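# Transfer 96-well plate from bench spot B1 to nest N1

## Task

Take the 96-well plate from bench position B1 and place it in plate nest N1, lying flat within the nest's locating features and turned so its well A1 (the corner that is cut off) lines up with the nest corner labelled A1. A drop of a few millimetres while releasing it into N1 is acceptable, but a much higher drop there fails. The plate must stay correctly seated on its own without the robot holding it, and at the end the gripper must have released it and withdrawn.

## Robot and tools

Robot: a single arm with six revolute joints and a parallel two-finger gripper. Everywhere (in command rows and in result lists) the joints come in this fixed order: waist, shoulder, elbow, wrist pitch, wrist yaw, wrist roll. Rely on that order only. The base can sit slightly tilted relative to the table.

Scene frame: origin on the table surface straight below the arm base; +z up; looking along +x, +y points left. Distances are in metres, angles in radians.

Command row: one flat list of 7 numbers, each in [-1, 1]: six joint values in the order above, then the gripper opening. The joint values are scaled offsets, not poses. A value of 1.0 equals 1.202 rad for the waist, 1.258 shoulder, 1.238 elbow, 2.073 wrist pitch, 2.022 for wrist yaw and also for wrist roll. The gripper value is absolute: +1 fully open, -1 closed; between those the fingers go to where grip_measured would read that number.

execute_actions(actions): actions is a list of up to 15 actions, run in sequence. Each action is a list of up to 15 rows; each row lasts one control step (1/30 s), and if there are fewer than 15 rows the final row is repeated to fill 15 steps. Every joint offset in every row of an action is measured from the joint angles at the start of that action (not from the previous row). For the first action of a call, the reference is the angles last reported in a result for this scene. An empty list just returns the current state and images.

Joint ranges (rad): waist -2.618 to 3.054, shoulder 0.000 to 3.142, elbow 0.000 to 3.142, wrist pitch -1.571 to 1.571, wrist yaw -1.571 to 1.571, wrist roll -2.094 to 2.094. The true stop may differ by up to 0.036 rad either way. An action asking a joint to exceed its range outward by over 0.036 rad is rejected; if the first action of a call is rejected, or any action is malformed, nothing in the call runs. Commands beyond the real stop are clipped there, and the result may print "joint sent to its limit" (its absence does not prove there is room left).

Motion limits: each step, a joint target may lead the measured angle by at most 0.202 (waist), 0.258 (shoulder), 0.238 (elbow), 0.573 (wrist pitch), 0.522 (wrist yaw and roll) rad, and all targets are pulled back if they would put the gripper over 70 mm from where it is. Big offsets therefore need several actions; an unfinished motion should be re-commanded in the next action. Friction can leave a joint up to about 0.031 rad short, and tiny commands may not move it at all.

move(target, speed, blocking): target is one 7-number row as above; its offsets are taken from the "Joint positions" in the latest result showing them. All joints travel together so they finish simultaneously, so the gripper path is curved. speed (rad/s, 0.01 to 2, default 0.5) caps the joint with the longest travel; path length is clamped to 0.5 to 10 s (longer paths stop early). The move does not avoid obstacles; faster moves and targets set deeper past a contact hit and press harder. The gripper value is applied at the start. The result adds a "move:" line: the ending (done, off_target, moving, held, fault…), limits=held or limits=none, and the joint furthest from target. With blocking=false the call returns after 0.5 s while the arm keeps going; use wait(0) to check, and do not send new rows or moves until a result shows it ended (or call stop).

wait(seconds): 0 to 10; holds the last command and returns early if a running move finishes. stop(): brakes a running move (needs room); fingers continue.

zoom_image(camera, region): camera is "cam_high" or "cam_wrist"; region [x0, y0, x1, y1] in pixels of that camera's 896x504 image, origin top-left, at most 504x504.

finished_scene(scene): ends the current scene (give its number) irreversibly and reports success; the next task then appears. Replying with no tool call ends everything.

Results: Joint positions (rad, then finger gap in m, 0.094 when fully open), Joint velocities, Joint targets (what the joints are currently driven to; can shift on their own), grip_measured (opening on the command scale, possibly off by about 1 mm throughout), step readings (HELD marks limited steps), "joint command not followed" (clearance check altered targets; mounts count as arm), FAULT lines, and images from cam_high then cam_wrist.

Gripping: to hold, command an opening roughly 0.03 below grip_measured; smaller margins grip more gently. Pads exert about 50 to 62 N, less on thin parts, with a brief spike at first contact.

Heat: holding loads warms motors. MOTOR HOT appears at 75 °C; at 90 °C the arm is halted for 10 s; at 100 °C motors and gripper go limp and the arm drops. Don't linger holding the plate.

Avoid: dropping the plate from height, hard collisions or shoves, and knocking anything off the table. Objects may occasionally be nudged by the environment. The robot keeps its last command while you compose replies. Move smoothly and efficiently; after seating the plate, open and lift away.

Each tool is called as name(argument=value, ...) on one line, values as JSON.

## Session

execute_actions(actions=[])

Scene clock: 0.00 s.
grip_measured=+1.000
Joint names: [waist, shoulder, elbow, wrist pitch, wrist yaw, wrist roll]
Joint positions: [-0.779  1.133  0.895  0.511 -0.497  1.246  0.094]
Joint velocities: [-0.022 -0.012 -0.002 -0.007  0.037  0.007  0.   ]
Joint targets: [-0.779 1.133 0.895 0.511 -0.497 1.246]

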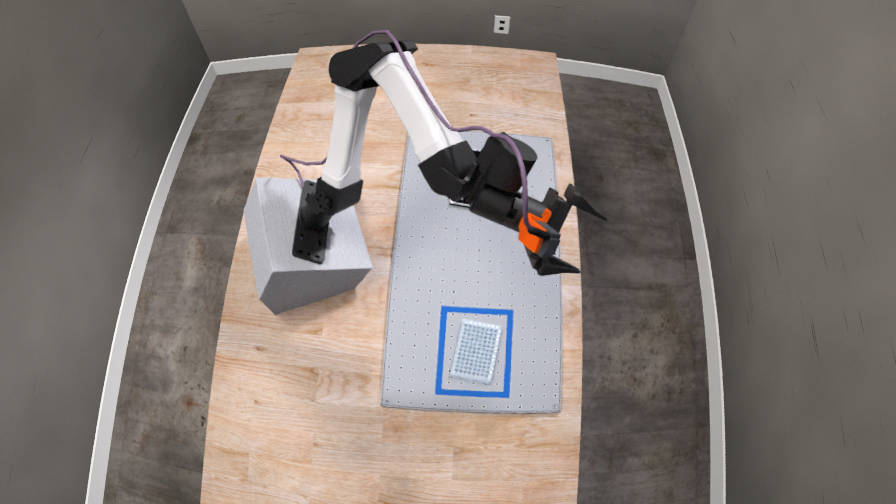

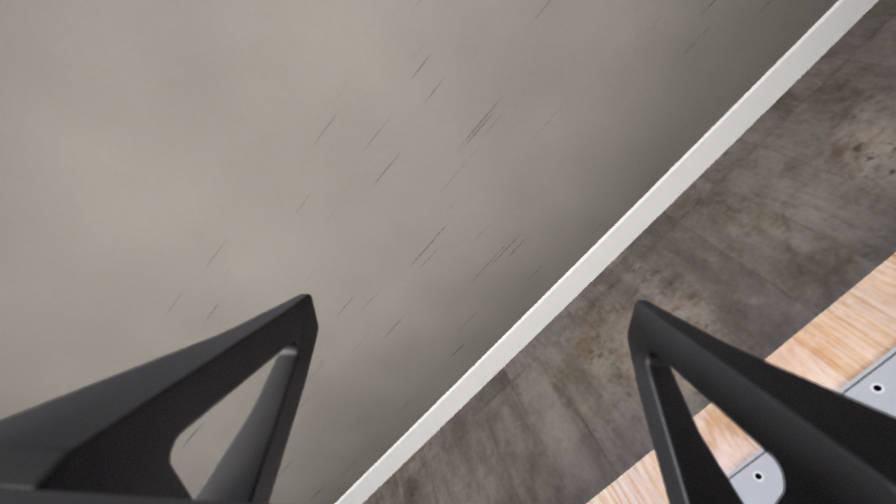

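zoom_image(camera="cam_high", region=[200, 20, 640, 430])

move(target=[0, 0, 0, -0.2465, 0.246, -0.616, 1], speed=1)

Region (200, 20, 640, 430) of cam_high's 896x504 image, scaled by 1.145, with more detail than that image has; it fills the top 470 rows of this view, and the rest is white.

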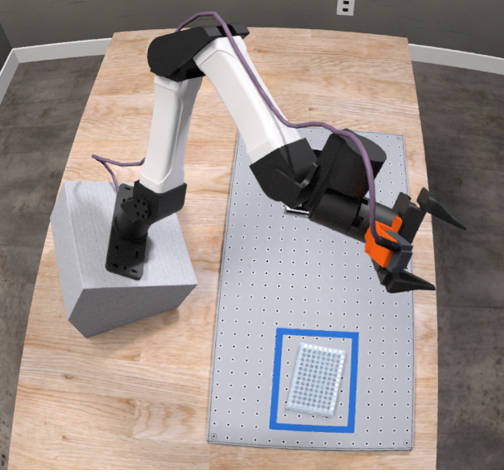

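Scene clock: 6.77 s.
grip_measured=+1.000
Joint names: [waist, shoulder, elbow, wrist pitch, wrist yaw, wrist roll]
Joint positions: [-0.779  1.133  0.895  0.016 -0.006  0.006  0.094]
Joint velocities: [-0.007  0.002 -0.002 -0.022  0.007  0.081  0.   ]
Joint targets: [-0.779 1.133 0.895 0.000 0.000 0.000]
move: done; limits=none; farthest joint: the wrist pitch, 0.016 radians from its target (0.511 radians at the start)

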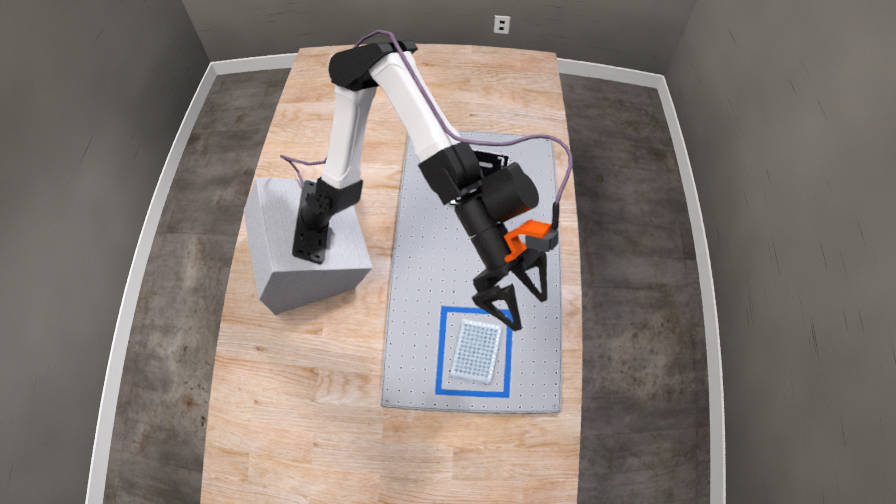

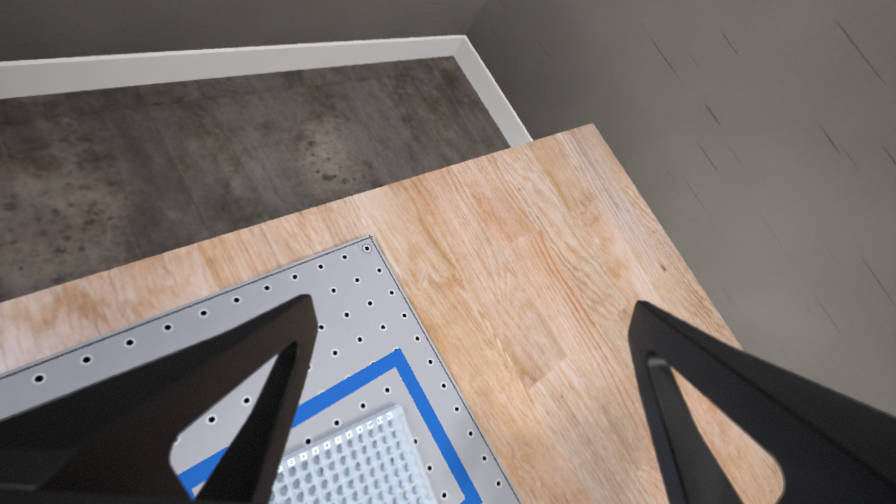

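move(target=[0.648, 0, 0, -0.43, 0, 0, 1], speed=1)

Scene clock: 14.00 s.
grip_measured=+1.000
Joint names: [waist, shoulder, elbow, wrist pitch, wrist yaw, wrist roll]
Joint positions: [-0.011  1.133  0.895 -0.86  -0.007  0.006  0.094]
Joint velocities: [-0.017  0.007  0.007  0.007 -0.022 -0.051  0.   ]
Joint targets: [0.000 1.133 0.895 -0.875 -0.006 0.006]
move: done; limits=none; farthest joint: the wrist pitch, 0.015 radians from its target (0.891 radians at the start)

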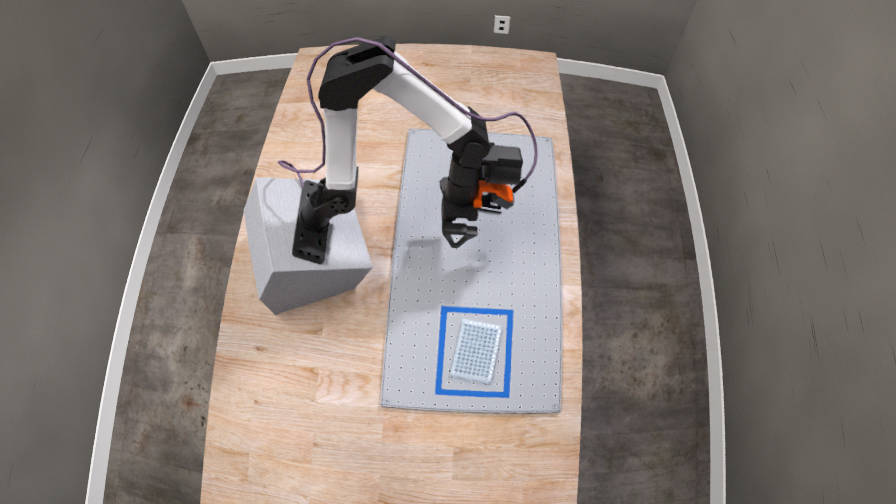

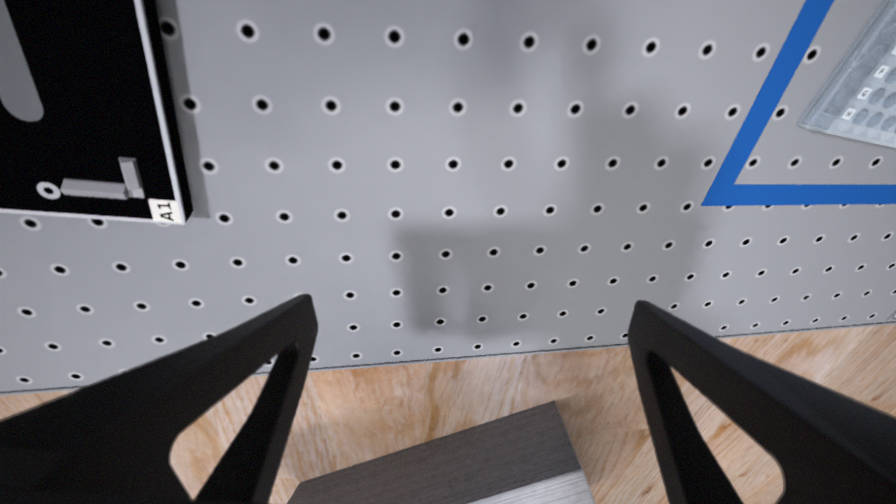

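move(target=[-0.856, 0.6, 0.465, -0.03, -0.313, 0.44, 1], speed=0.8)

Scene clock: 48.87 s.
grip_measured=+1.000
Joint names: [waist, shoulder, elbow, wrist pitch, wrist yaw, wrist roll]
Joint positions: [-1.043  1.876  1.448 -0.907 -0.634  0.889  0.094]
Joint velocities: [-0.027 -0.012  0.002 -0.022  0.051 -0.007  0.   ]
Joint targets: [-1.040 1.887 1.470 -0.922 -0.640 0.895]
move: off_target; limits=none; farthest joint: the elbow, 0.023 radians from its target (0.576 radians at the start)

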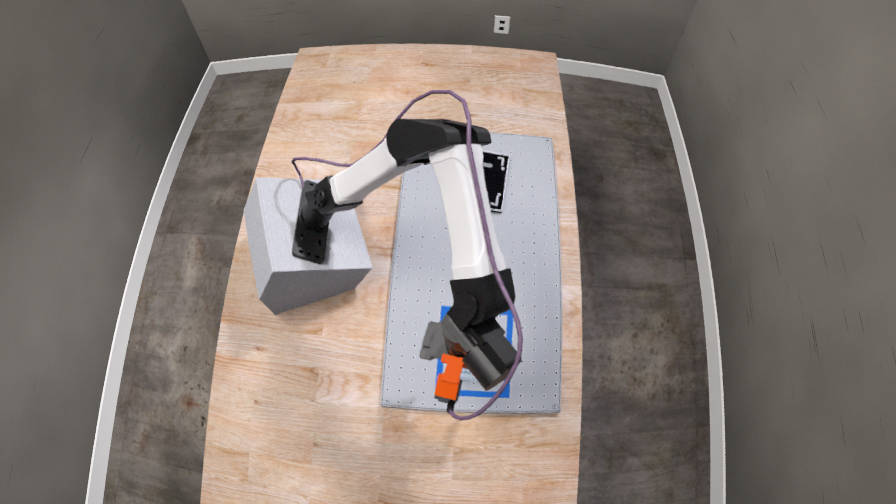

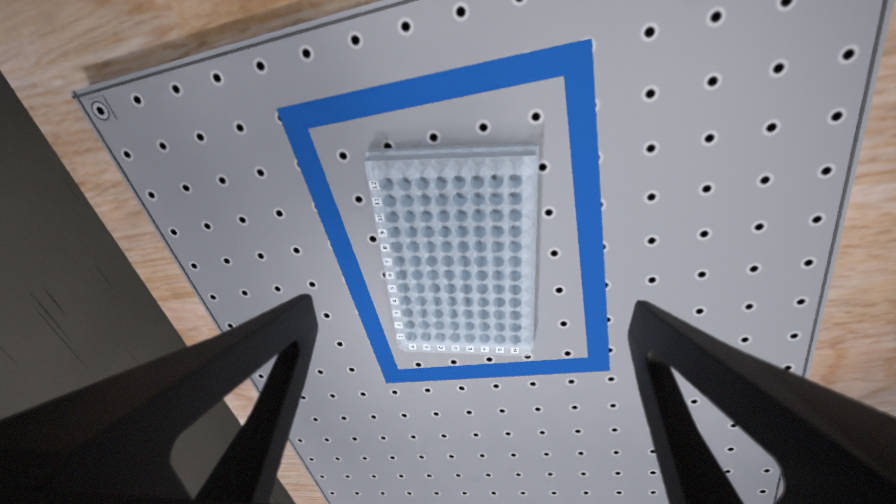

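move(target=[0.169, 0.05, -0.045, 0.045, 0.036, 0.075, 1], speed=0.4)

Scene clock: 71.33 s.
grip_measured=+1.000
Joint names: [waist, shoulder, elbow, wrist pitch, wrist yaw, wrist roll]
Joint positions: [-0.844  1.926  1.408 -0.83  -0.569  1.035  0.094]
Joint velocities: [ 0.007  0.012 -0.007 -0.007 -0.051 -0.051  0.   ]
Joint targets: [-0.840 1.939 1.392 -0.813 -0.562 1.041]
move: done; limits=none; farthest joint: the elbow, 0.016 radians from its target (0.055 radians at the start)

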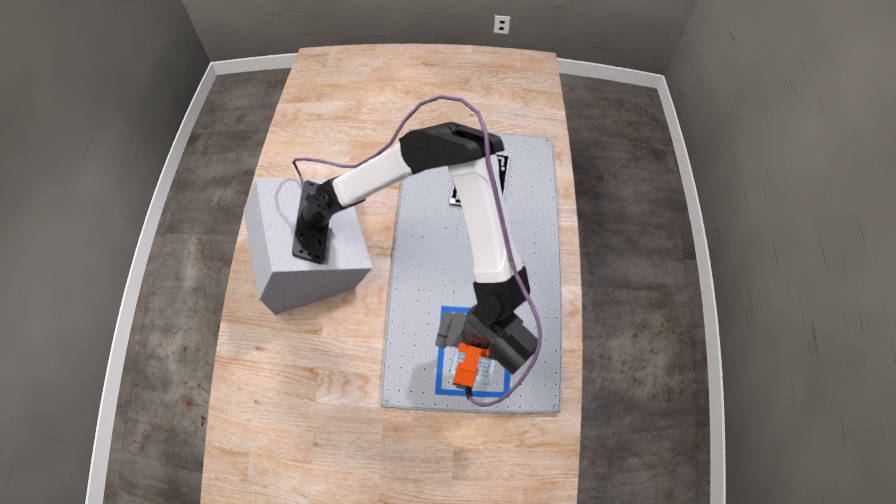

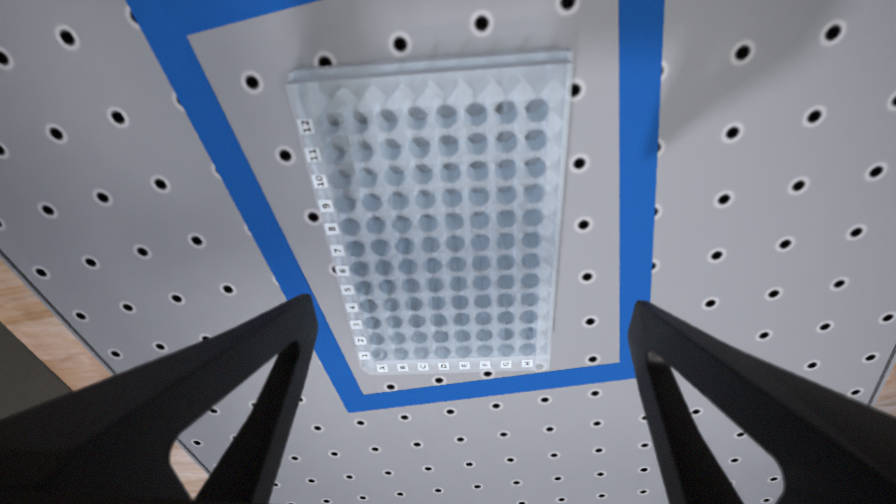

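move(target=[0.047, 0.041, 0.02, 0.034, 0.009, -0.013, 1], speed=0.15)

Scene clock: 84.17 s.
grip_measured=+1.000
Joint names: [waist, shoulder, elbow, wrist pitch, wrist yaw, wrist roll]
Joint positions: [-0.798  1.962  1.408 -0.775 -0.559  1.014  0.094]
Joint velocities: [-0.002 -0.002 -0.002 -0.125  0.051 -0.022  0.   ]
Joint targets: [-0.788 1.977 1.433 -0.759 -0.551 1.008]
move: off_target; limits=none; farthest joint: the elbow, 0.025 radians from its target (0.025 radians at the start)

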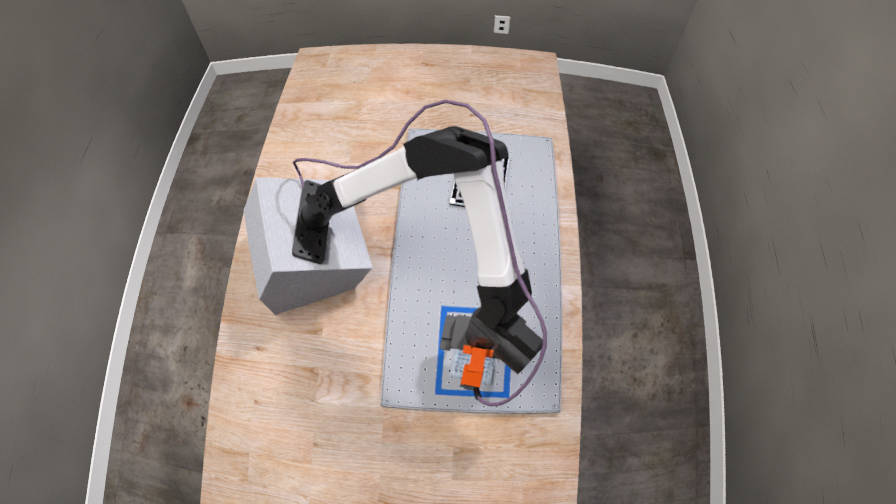

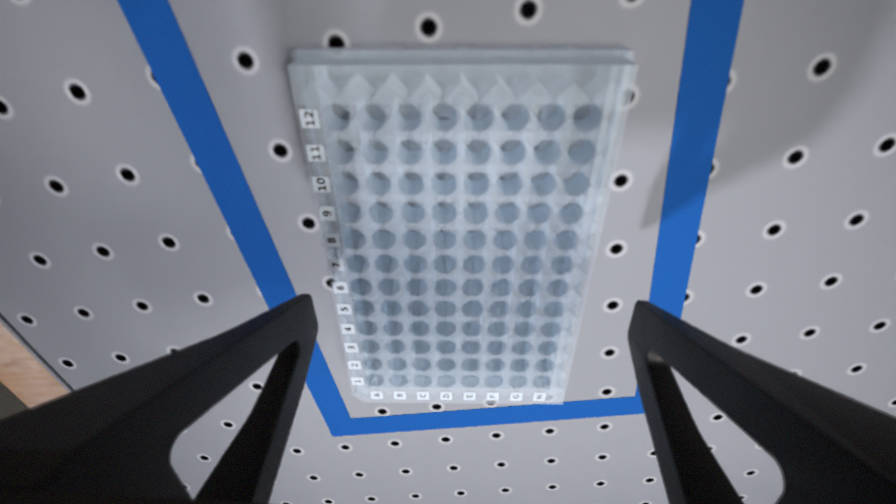

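move(target=[0.033, 0.045, 0, 0.04, 0.007, 0.02, 1], speed=0.1)

Scene clock: 90.37 s.
grip_measured=+1.000
Joint names: [waist, shoulder, elbow, wrist pitch, wrist yaw, wrist roll]
Joint positions: [-0.771  2.002  1.408 -0.709 -0.552  1.048  0.094]
Joint velocities: [ 0.022 -0.002 -0.012  0.007  0.007 -0.051  0.   ]
Joint targets: [-0.758 2.019 1.408 -0.692 -0.544 1.054]
move: done; limits=none; farthest joint: the shoulder, 0.017 radians from its target (0.056 radians at the start)

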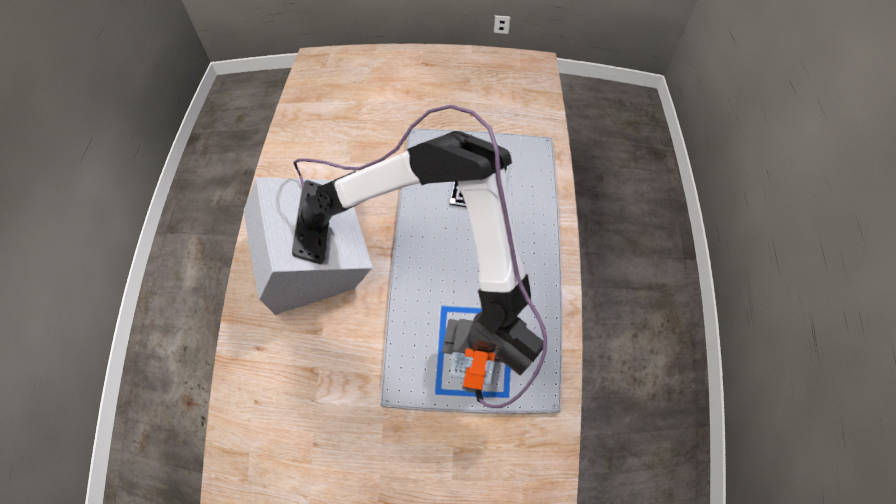

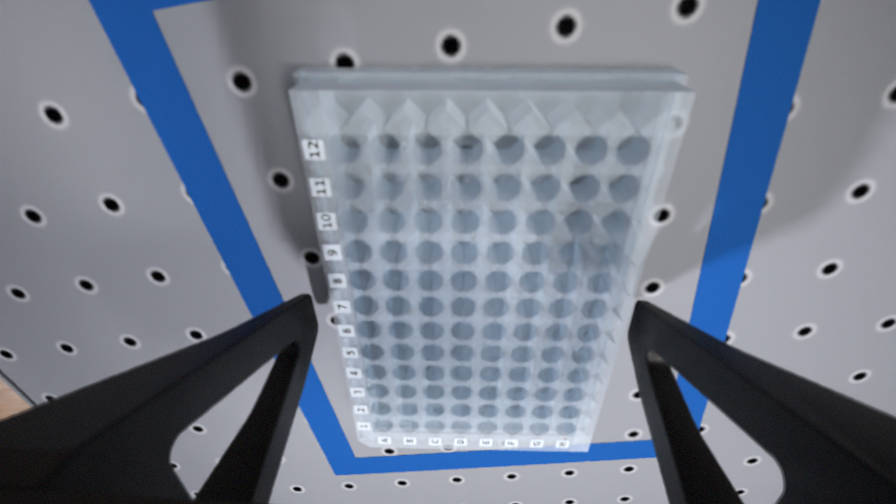

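move(target=[0.021, 0.03, 0, 0.014, 0.004, 0.009, 1], speed=0.08)

move(target=[0, 0, 0, 0, 0, 0, 0.72])

Scene clock: 96.00 s.
grip_measured=+1.000
Joint names: [waist, shoulder, elbow, wrist pitch, wrist yaw, wrist roll]
Joint positions: [-0.764  2.015  1.408 -0.696 -0.549  1.06   0.094]
Joint velocities: [-0.002 -0.002  0.002 -0.037 -0.037 -0.066  0.   ]
Joint targets: [-0.746 2.039 1.408 -0.680 -0.543 1.067]
move: off_target; limits=none; farthest joint: the shoulder, 0.025 radians from its target (0.038 radians at the start)

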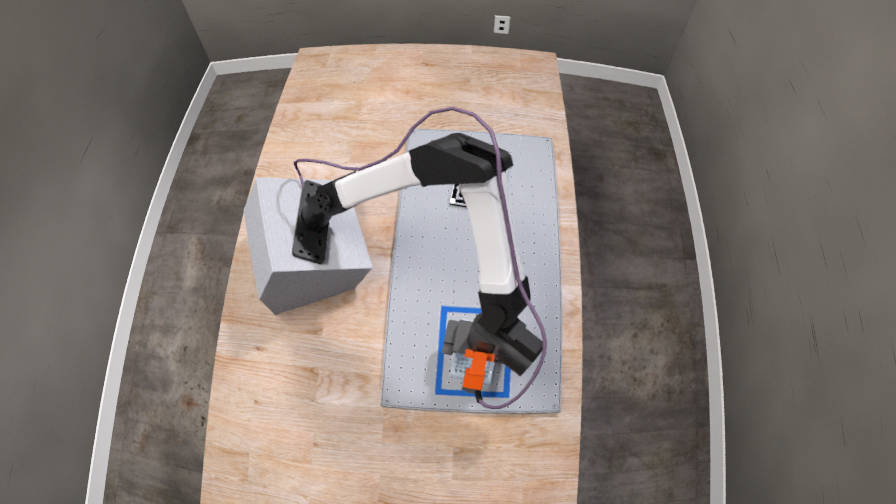

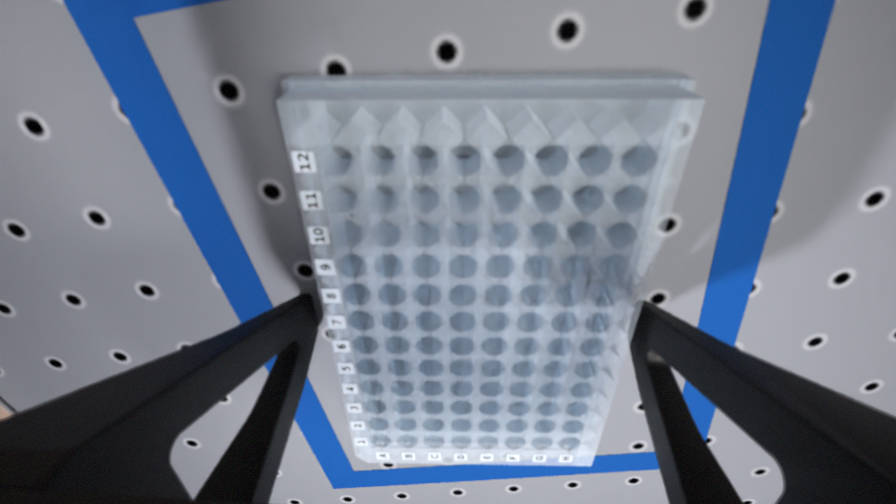

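Scene clock: 96.50 s.
grip_measured=+0.755
Joint names: [waist, shoulder, elbow, wrist pitch, wrist yaw, wrist roll]
Joint positions: [-0.764  2.015  1.408 -0.696 -0.55   1.06   0.082]
Joint velocities: [-0.022  0.007 -0.017 -0.081  0.007  0.022 -0.   ]
Joint targets: [-0.764 2.015 1.408 -0.696 -0.549 1.061]
move: done; limits=none; farthest joint: the wrist yaw, 0.001 radians from its target (0.000 radians at the start)

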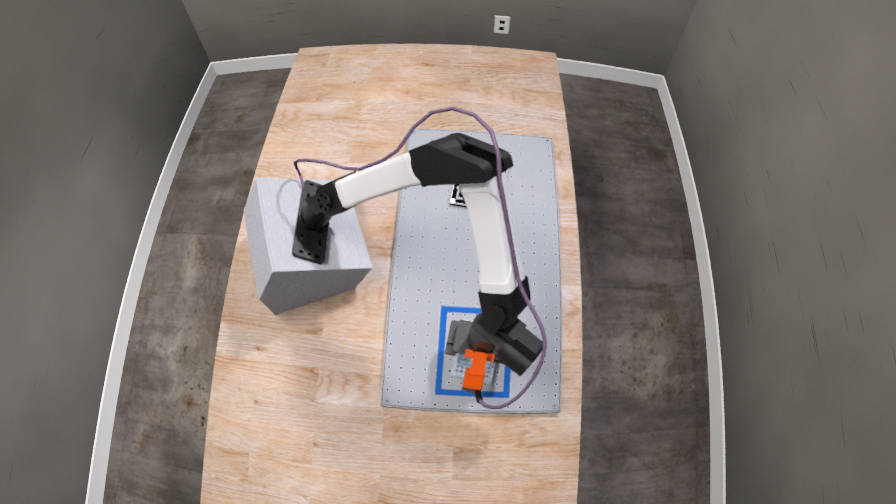

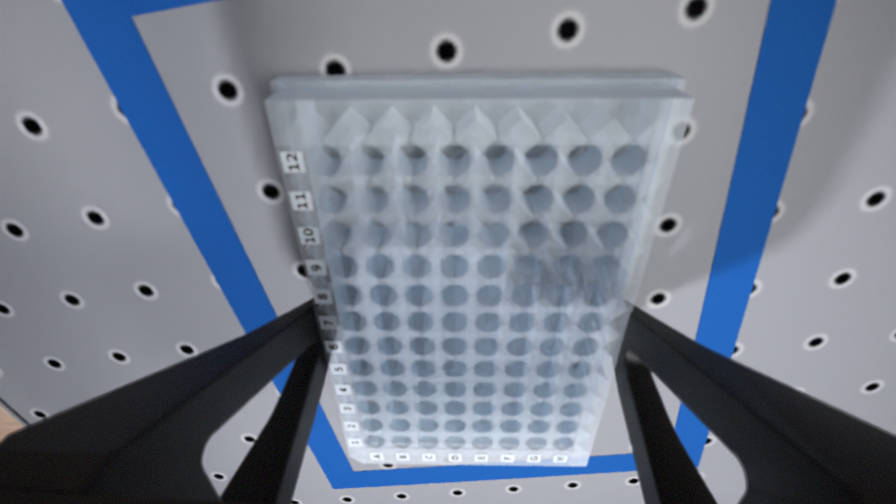

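move(target=[-0.09, -0.13, 0.03, -0.13, -0.012, -0.06, 0.72], speed=0.3)

move(target=[0.6, -0.3, -0.15, 0.06, 0.13, -0.45, 0.72], speed=0.6)

Scene clock: 108.77 s.
grip_measured=+0.755
Joint names: [waist, shoulder, elbow, wrist pitch, wrist yaw, wrist roll]
Joint positions: [-0.862  1.864  1.428 -0.949 -0.569  0.945  0.082]
Joint velocities: [-0.007  0.012 -0.012  0.022  0.066  0.051 -0.001]
Joint targets: [-0.872 1.852 1.445 -0.965 -0.574 0.939]
move: done; limits=none; farthest joint: the elbow, 0.017 radians from its target (0.037 radians at the start)

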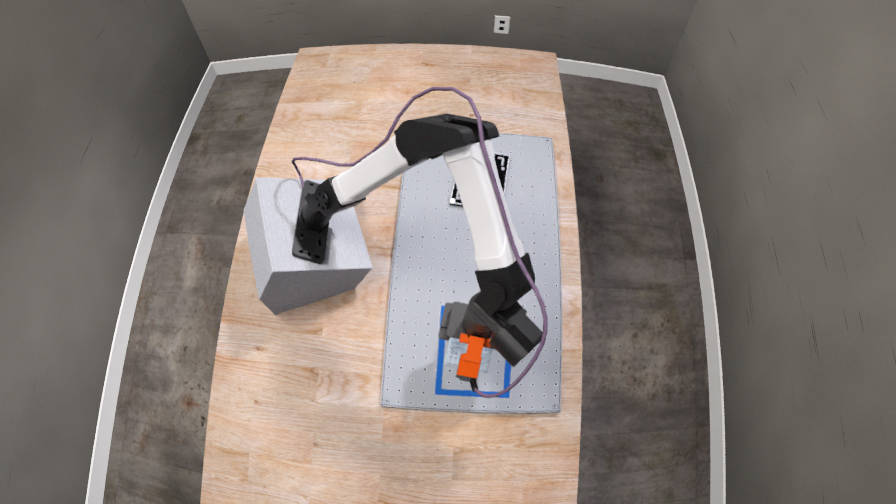

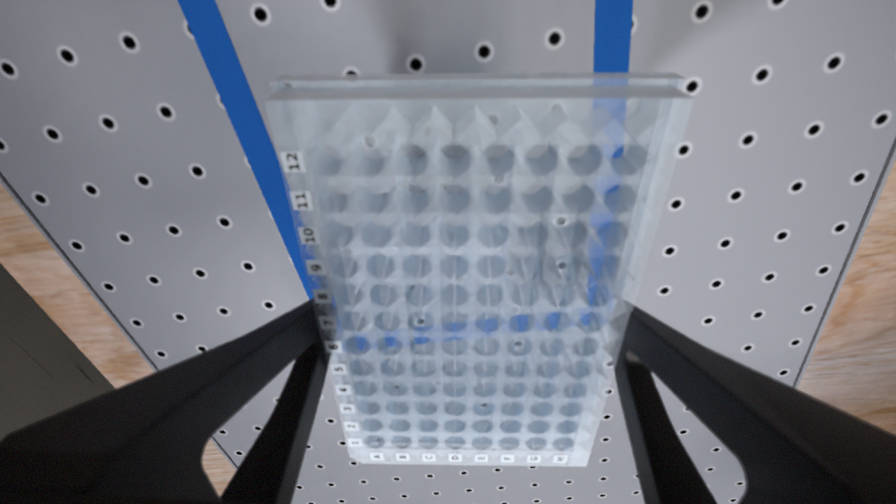

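Scene clock: 111.10 s.
grip_measured=+0.755
Joint names: [waist, shoulder, elbow, wrist pitch, wrist yaw, wrist roll]
Joint positions: [-0.147  1.502  1.264 -0.84  -0.312  0.042  0.082]
Joint velocities: [ 0.007 -0.007  0.002 -0.081 -0.007 -0.022  0.001]
Joint targets: [-0.140 1.487 1.242 -0.824 -0.306 0.035]
move: off_target; limits=none; farthest joint: the elbow, 0.021 radians from its target (0.186 radians at the start)

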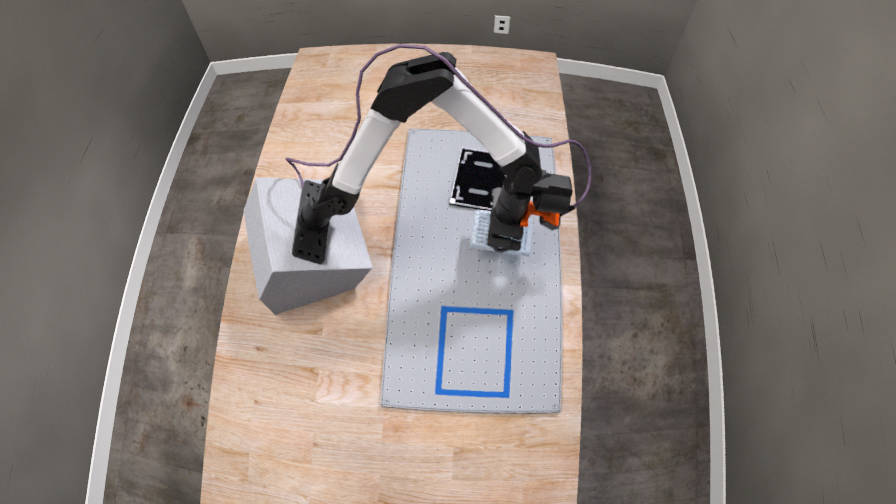

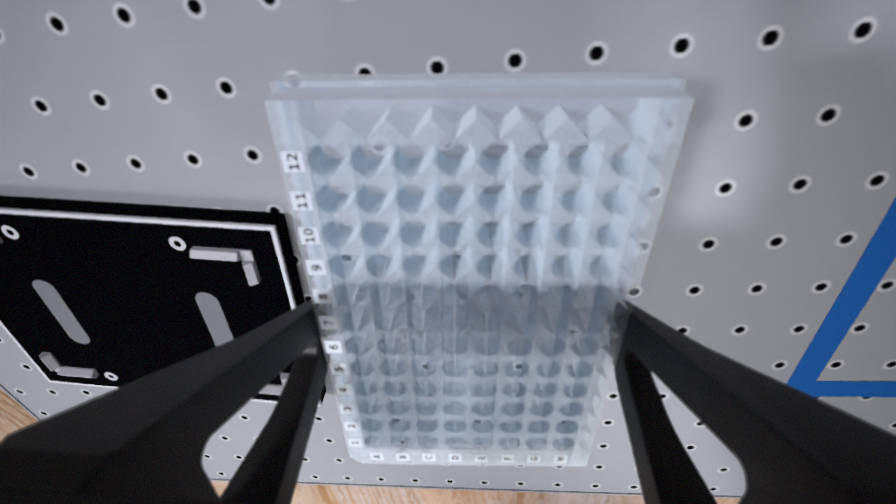

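move(target=[0.70, -0.075, 0.07, -0.03, 0.27, -0.42, 0.72], speed=0.6)

Scene clock: 116.33 s.
grip_measured=+0.755
Joint names: [waist, shoulder, elbow, wrist pitch, wrist yaw, wrist roll]
Joint positions: [ 0.686  1.425  1.331 -0.887  0.228 -0.802  0.082]
Joint velocities: [-0.017 -0.012 -0.002  0.007 -0.007 -0.051 -0.001]
Joint targets: [0.694 1.408 1.350 -0.902 0.234 -0.808]
move: done; limits=none; farthest joint: the elbow, 0.019 radians from its target (0.087 radians at the start)

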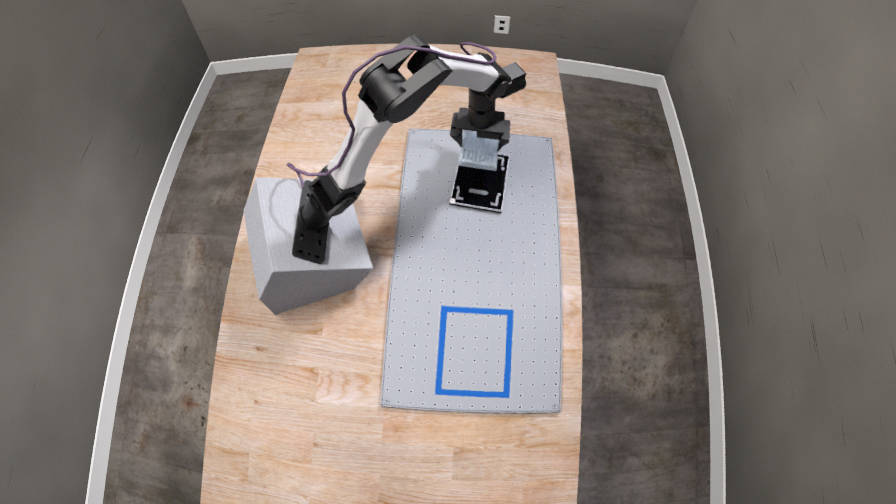

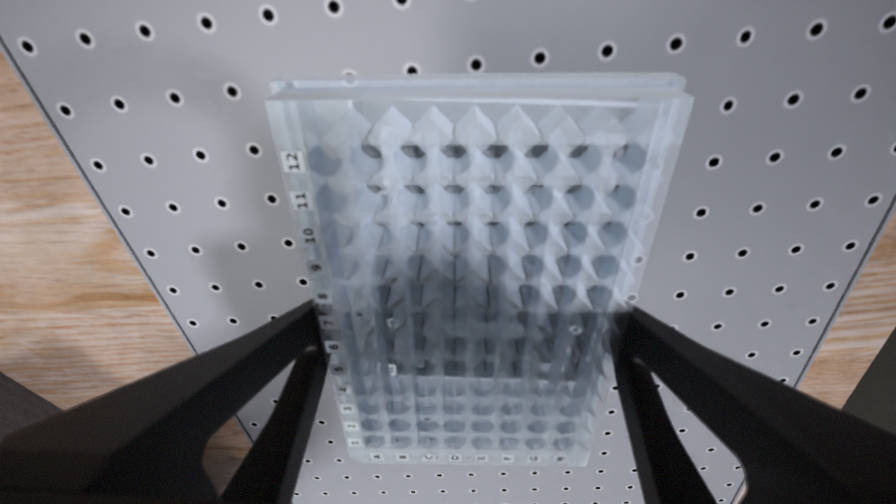

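move(target=[-0.149, 0.03, -0.144, 0.108, -0.05, -0.059, 0.72], speed=0.25)

Scene clock: 135.30 s.
grip_measured=+0.755
Joint names: [waist, shoulder, elbow, wrist pitch, wrist yaw, wrist roll]
Joint positions: [ 0.518  1.449  1.169 -0.68   0.133 -0.915  0.082]
Joint velocities: [ 0.012  0.007  0.007 -0.037  0.037 -0.007 -0.001]
Joint targets: [0.507 1.463 1.153 -0.663 0.126 -0.921]
move: done; limits=none; farthest joint: the elbow, 0.017 radians from its target (0.178 radians at the start)

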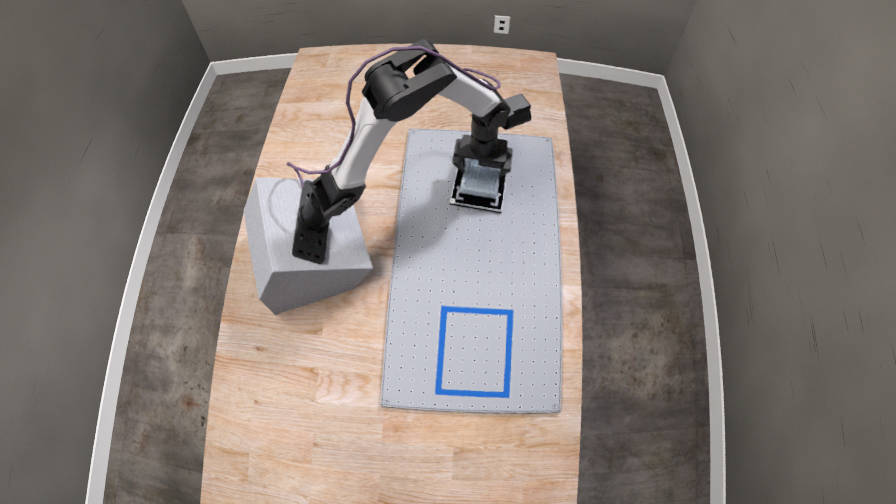

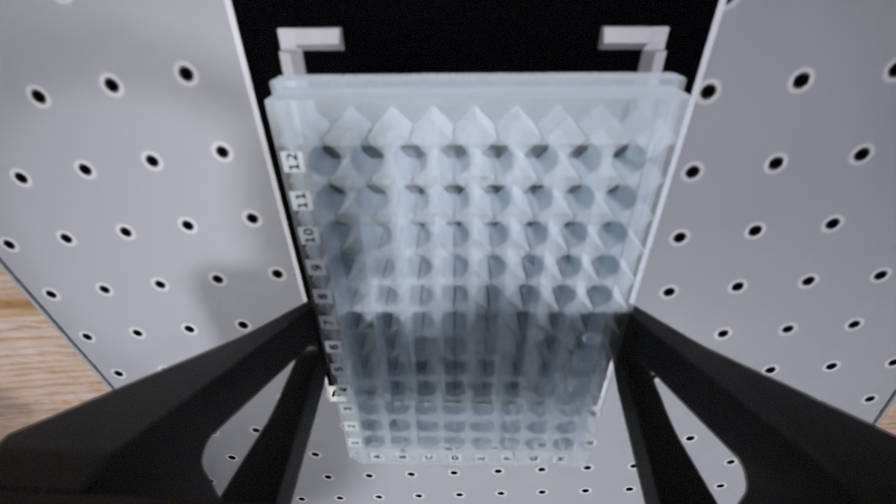

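move(target=[-0.014, 0.037, -0.028, 0.0315, -0.005, -0.006, 0.72], speed=0.06)

Scene clock: 142.67 s.
grip_measured=+0.755
Joint names: [waist, shoulder, elbow, wrist pitch, wrist yaw, wrist roll]
Joint positions: [ 0.518  1.479  1.153 -0.631  0.13  -0.921  0.082]
Joint velocities: [-0.002 -0.002 -0.017  0.007 -0.022  0.037 -0.001]
Joint targets: [0.501 1.495 1.135 -0.614 0.124 -0.927]
move: done; limits=none; farthest joint: the elbow, 0.019 radians from its target (0.035 radians at the start)

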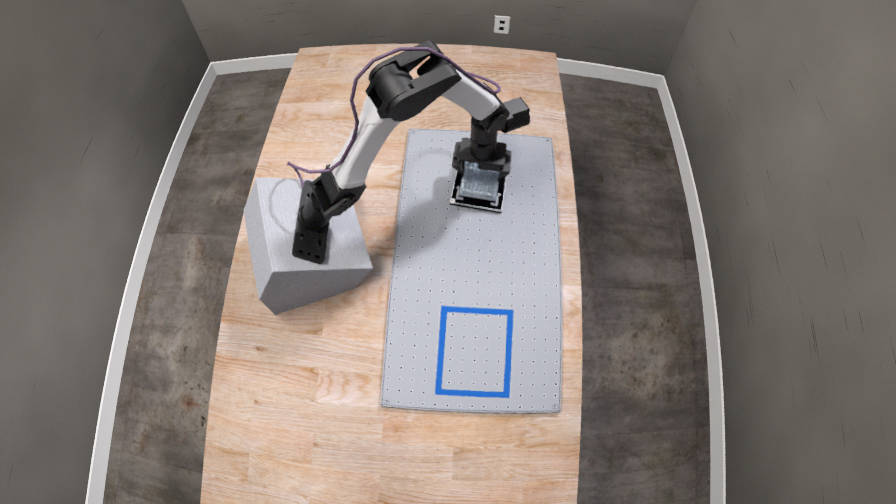

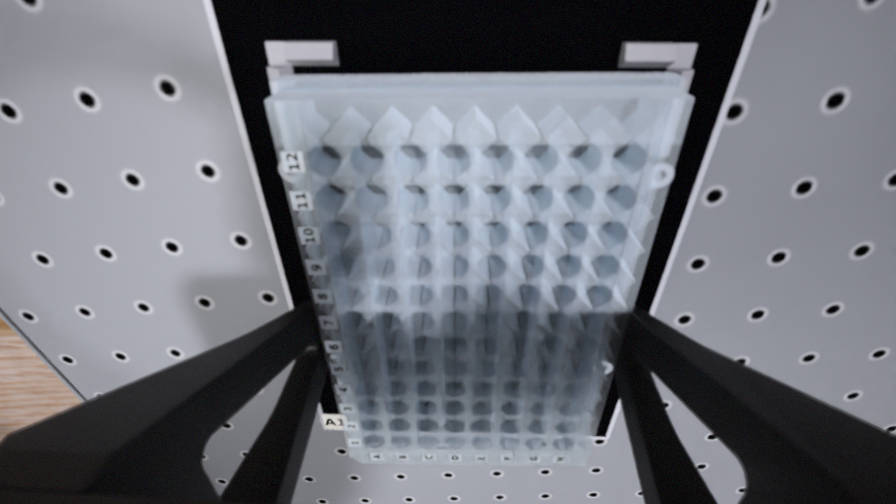

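move(target=[-0.021, 0.03, -0.025, 0.0235, 0, 0, 0.72], speed=0.04)

Scene clock: 146.90 s.
grip_measured=+0.755
Joint names: [waist, shoulder, elbow, wrist pitch, wrist yaw, wrist roll]
Joint positions: [ 0.51   1.496  1.153 -0.599  0.13  -0.921  0.082]
Joint velocities: [ 0.007  0.007  0.007 -0.022  0.095  0.007  0.001]
Joint targets: [0.493 1.517 1.122 -0.582 0.130 -0.921]
move: off_target; limits=none; farthest joint: the elbow, 0.031 radians from its target (0.031 radians at the start)

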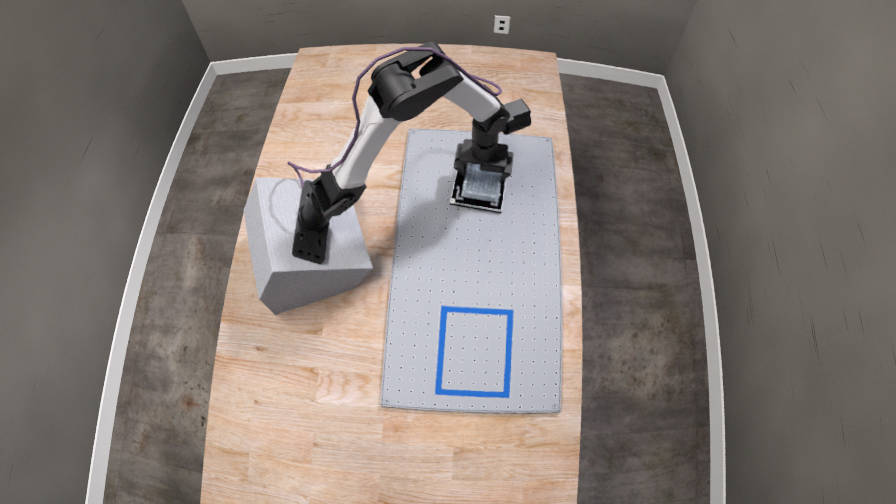

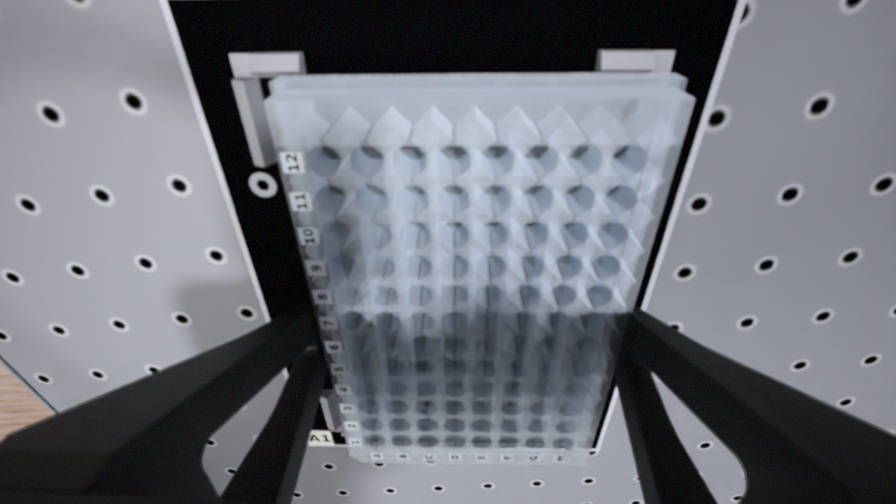

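move(target=[0, 0, 0, -0.0185, -0.008, -0.005, 0.72], speed=0.05)

Scene clock: 150.70 s.
grip_measured=+0.755
Joint names: [waist, shoulder, elbow, wrist pitch, wrist yaw, wrist roll]
Joint positions: [ 0.51   1.496  1.153 -0.6    0.129 -0.922  0.082]
Joint velocities: [-0.017  0.002  0.007 -0.022  0.007 -0.022 -0.   ]
Joint targets: [0.510 1.496 1.153 -0.637 0.113 -0.932]
move: off_target; limits=none; farthest joint: the wrist pitch, 0.037 radians from its target (0.039 radians at the start)

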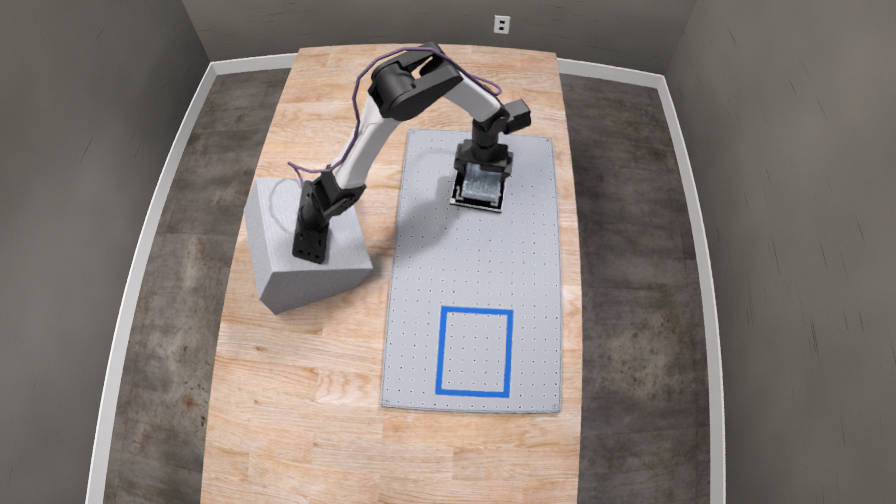

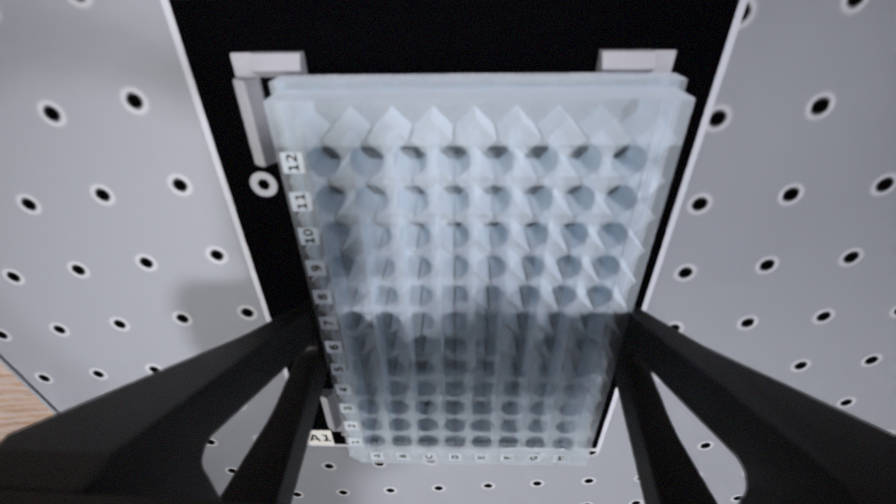

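Resting on locators; lift slightly.

move(target=[0, -0.022, 0, -0.022, -0.008, -0.005, 0.72], speed=0.06)

Scene clock: 154.60 s.
grip_measured=+0.755
Joint names: [waist, shoulder, elbow, wrist pitch, wrist yaw, wrist roll]
Joint positions: [ 0.51   1.486  1.153 -0.63   0.12  -0.926  0.082]
Joint velocities: [-0.012 -0.002 -0.012 -0.022 -0.007  0.007 -0.   ]
Joint targets: [0.510 1.468 1.153 -0.646 0.113 -0.932]
move: done; limits=none; farthest joint: the shoulder, 0.018 radians from its target (0.027 radians at the start)

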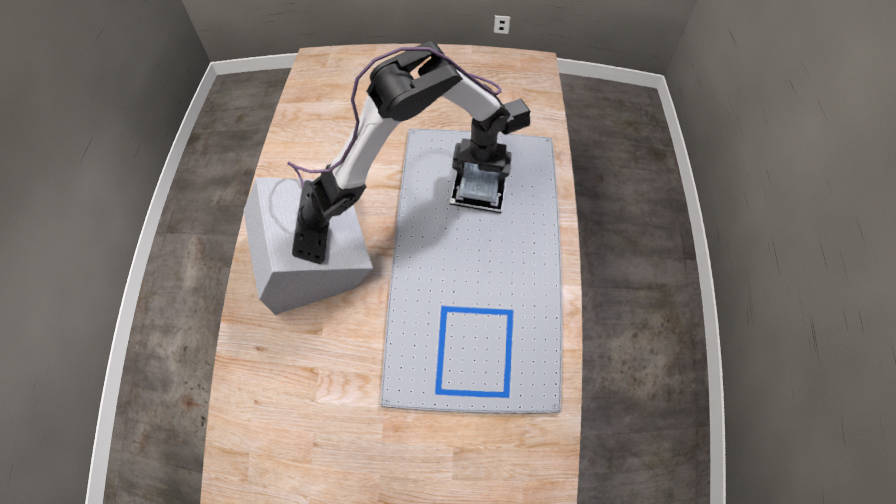

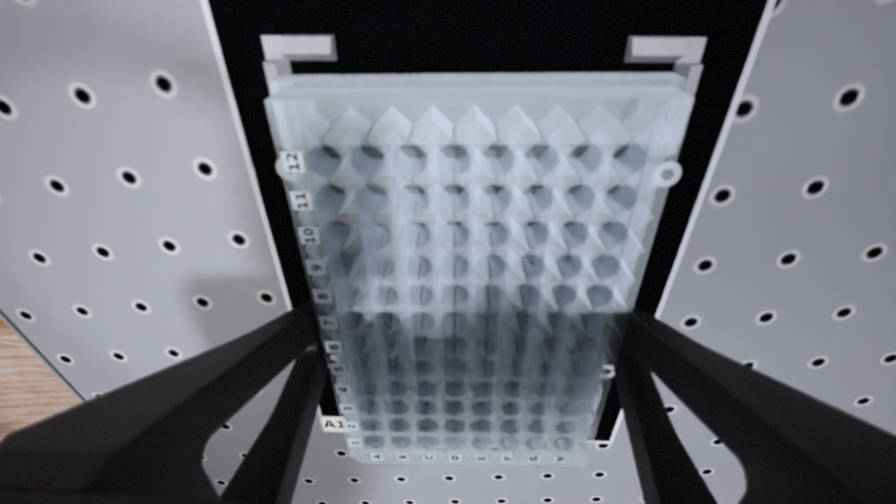

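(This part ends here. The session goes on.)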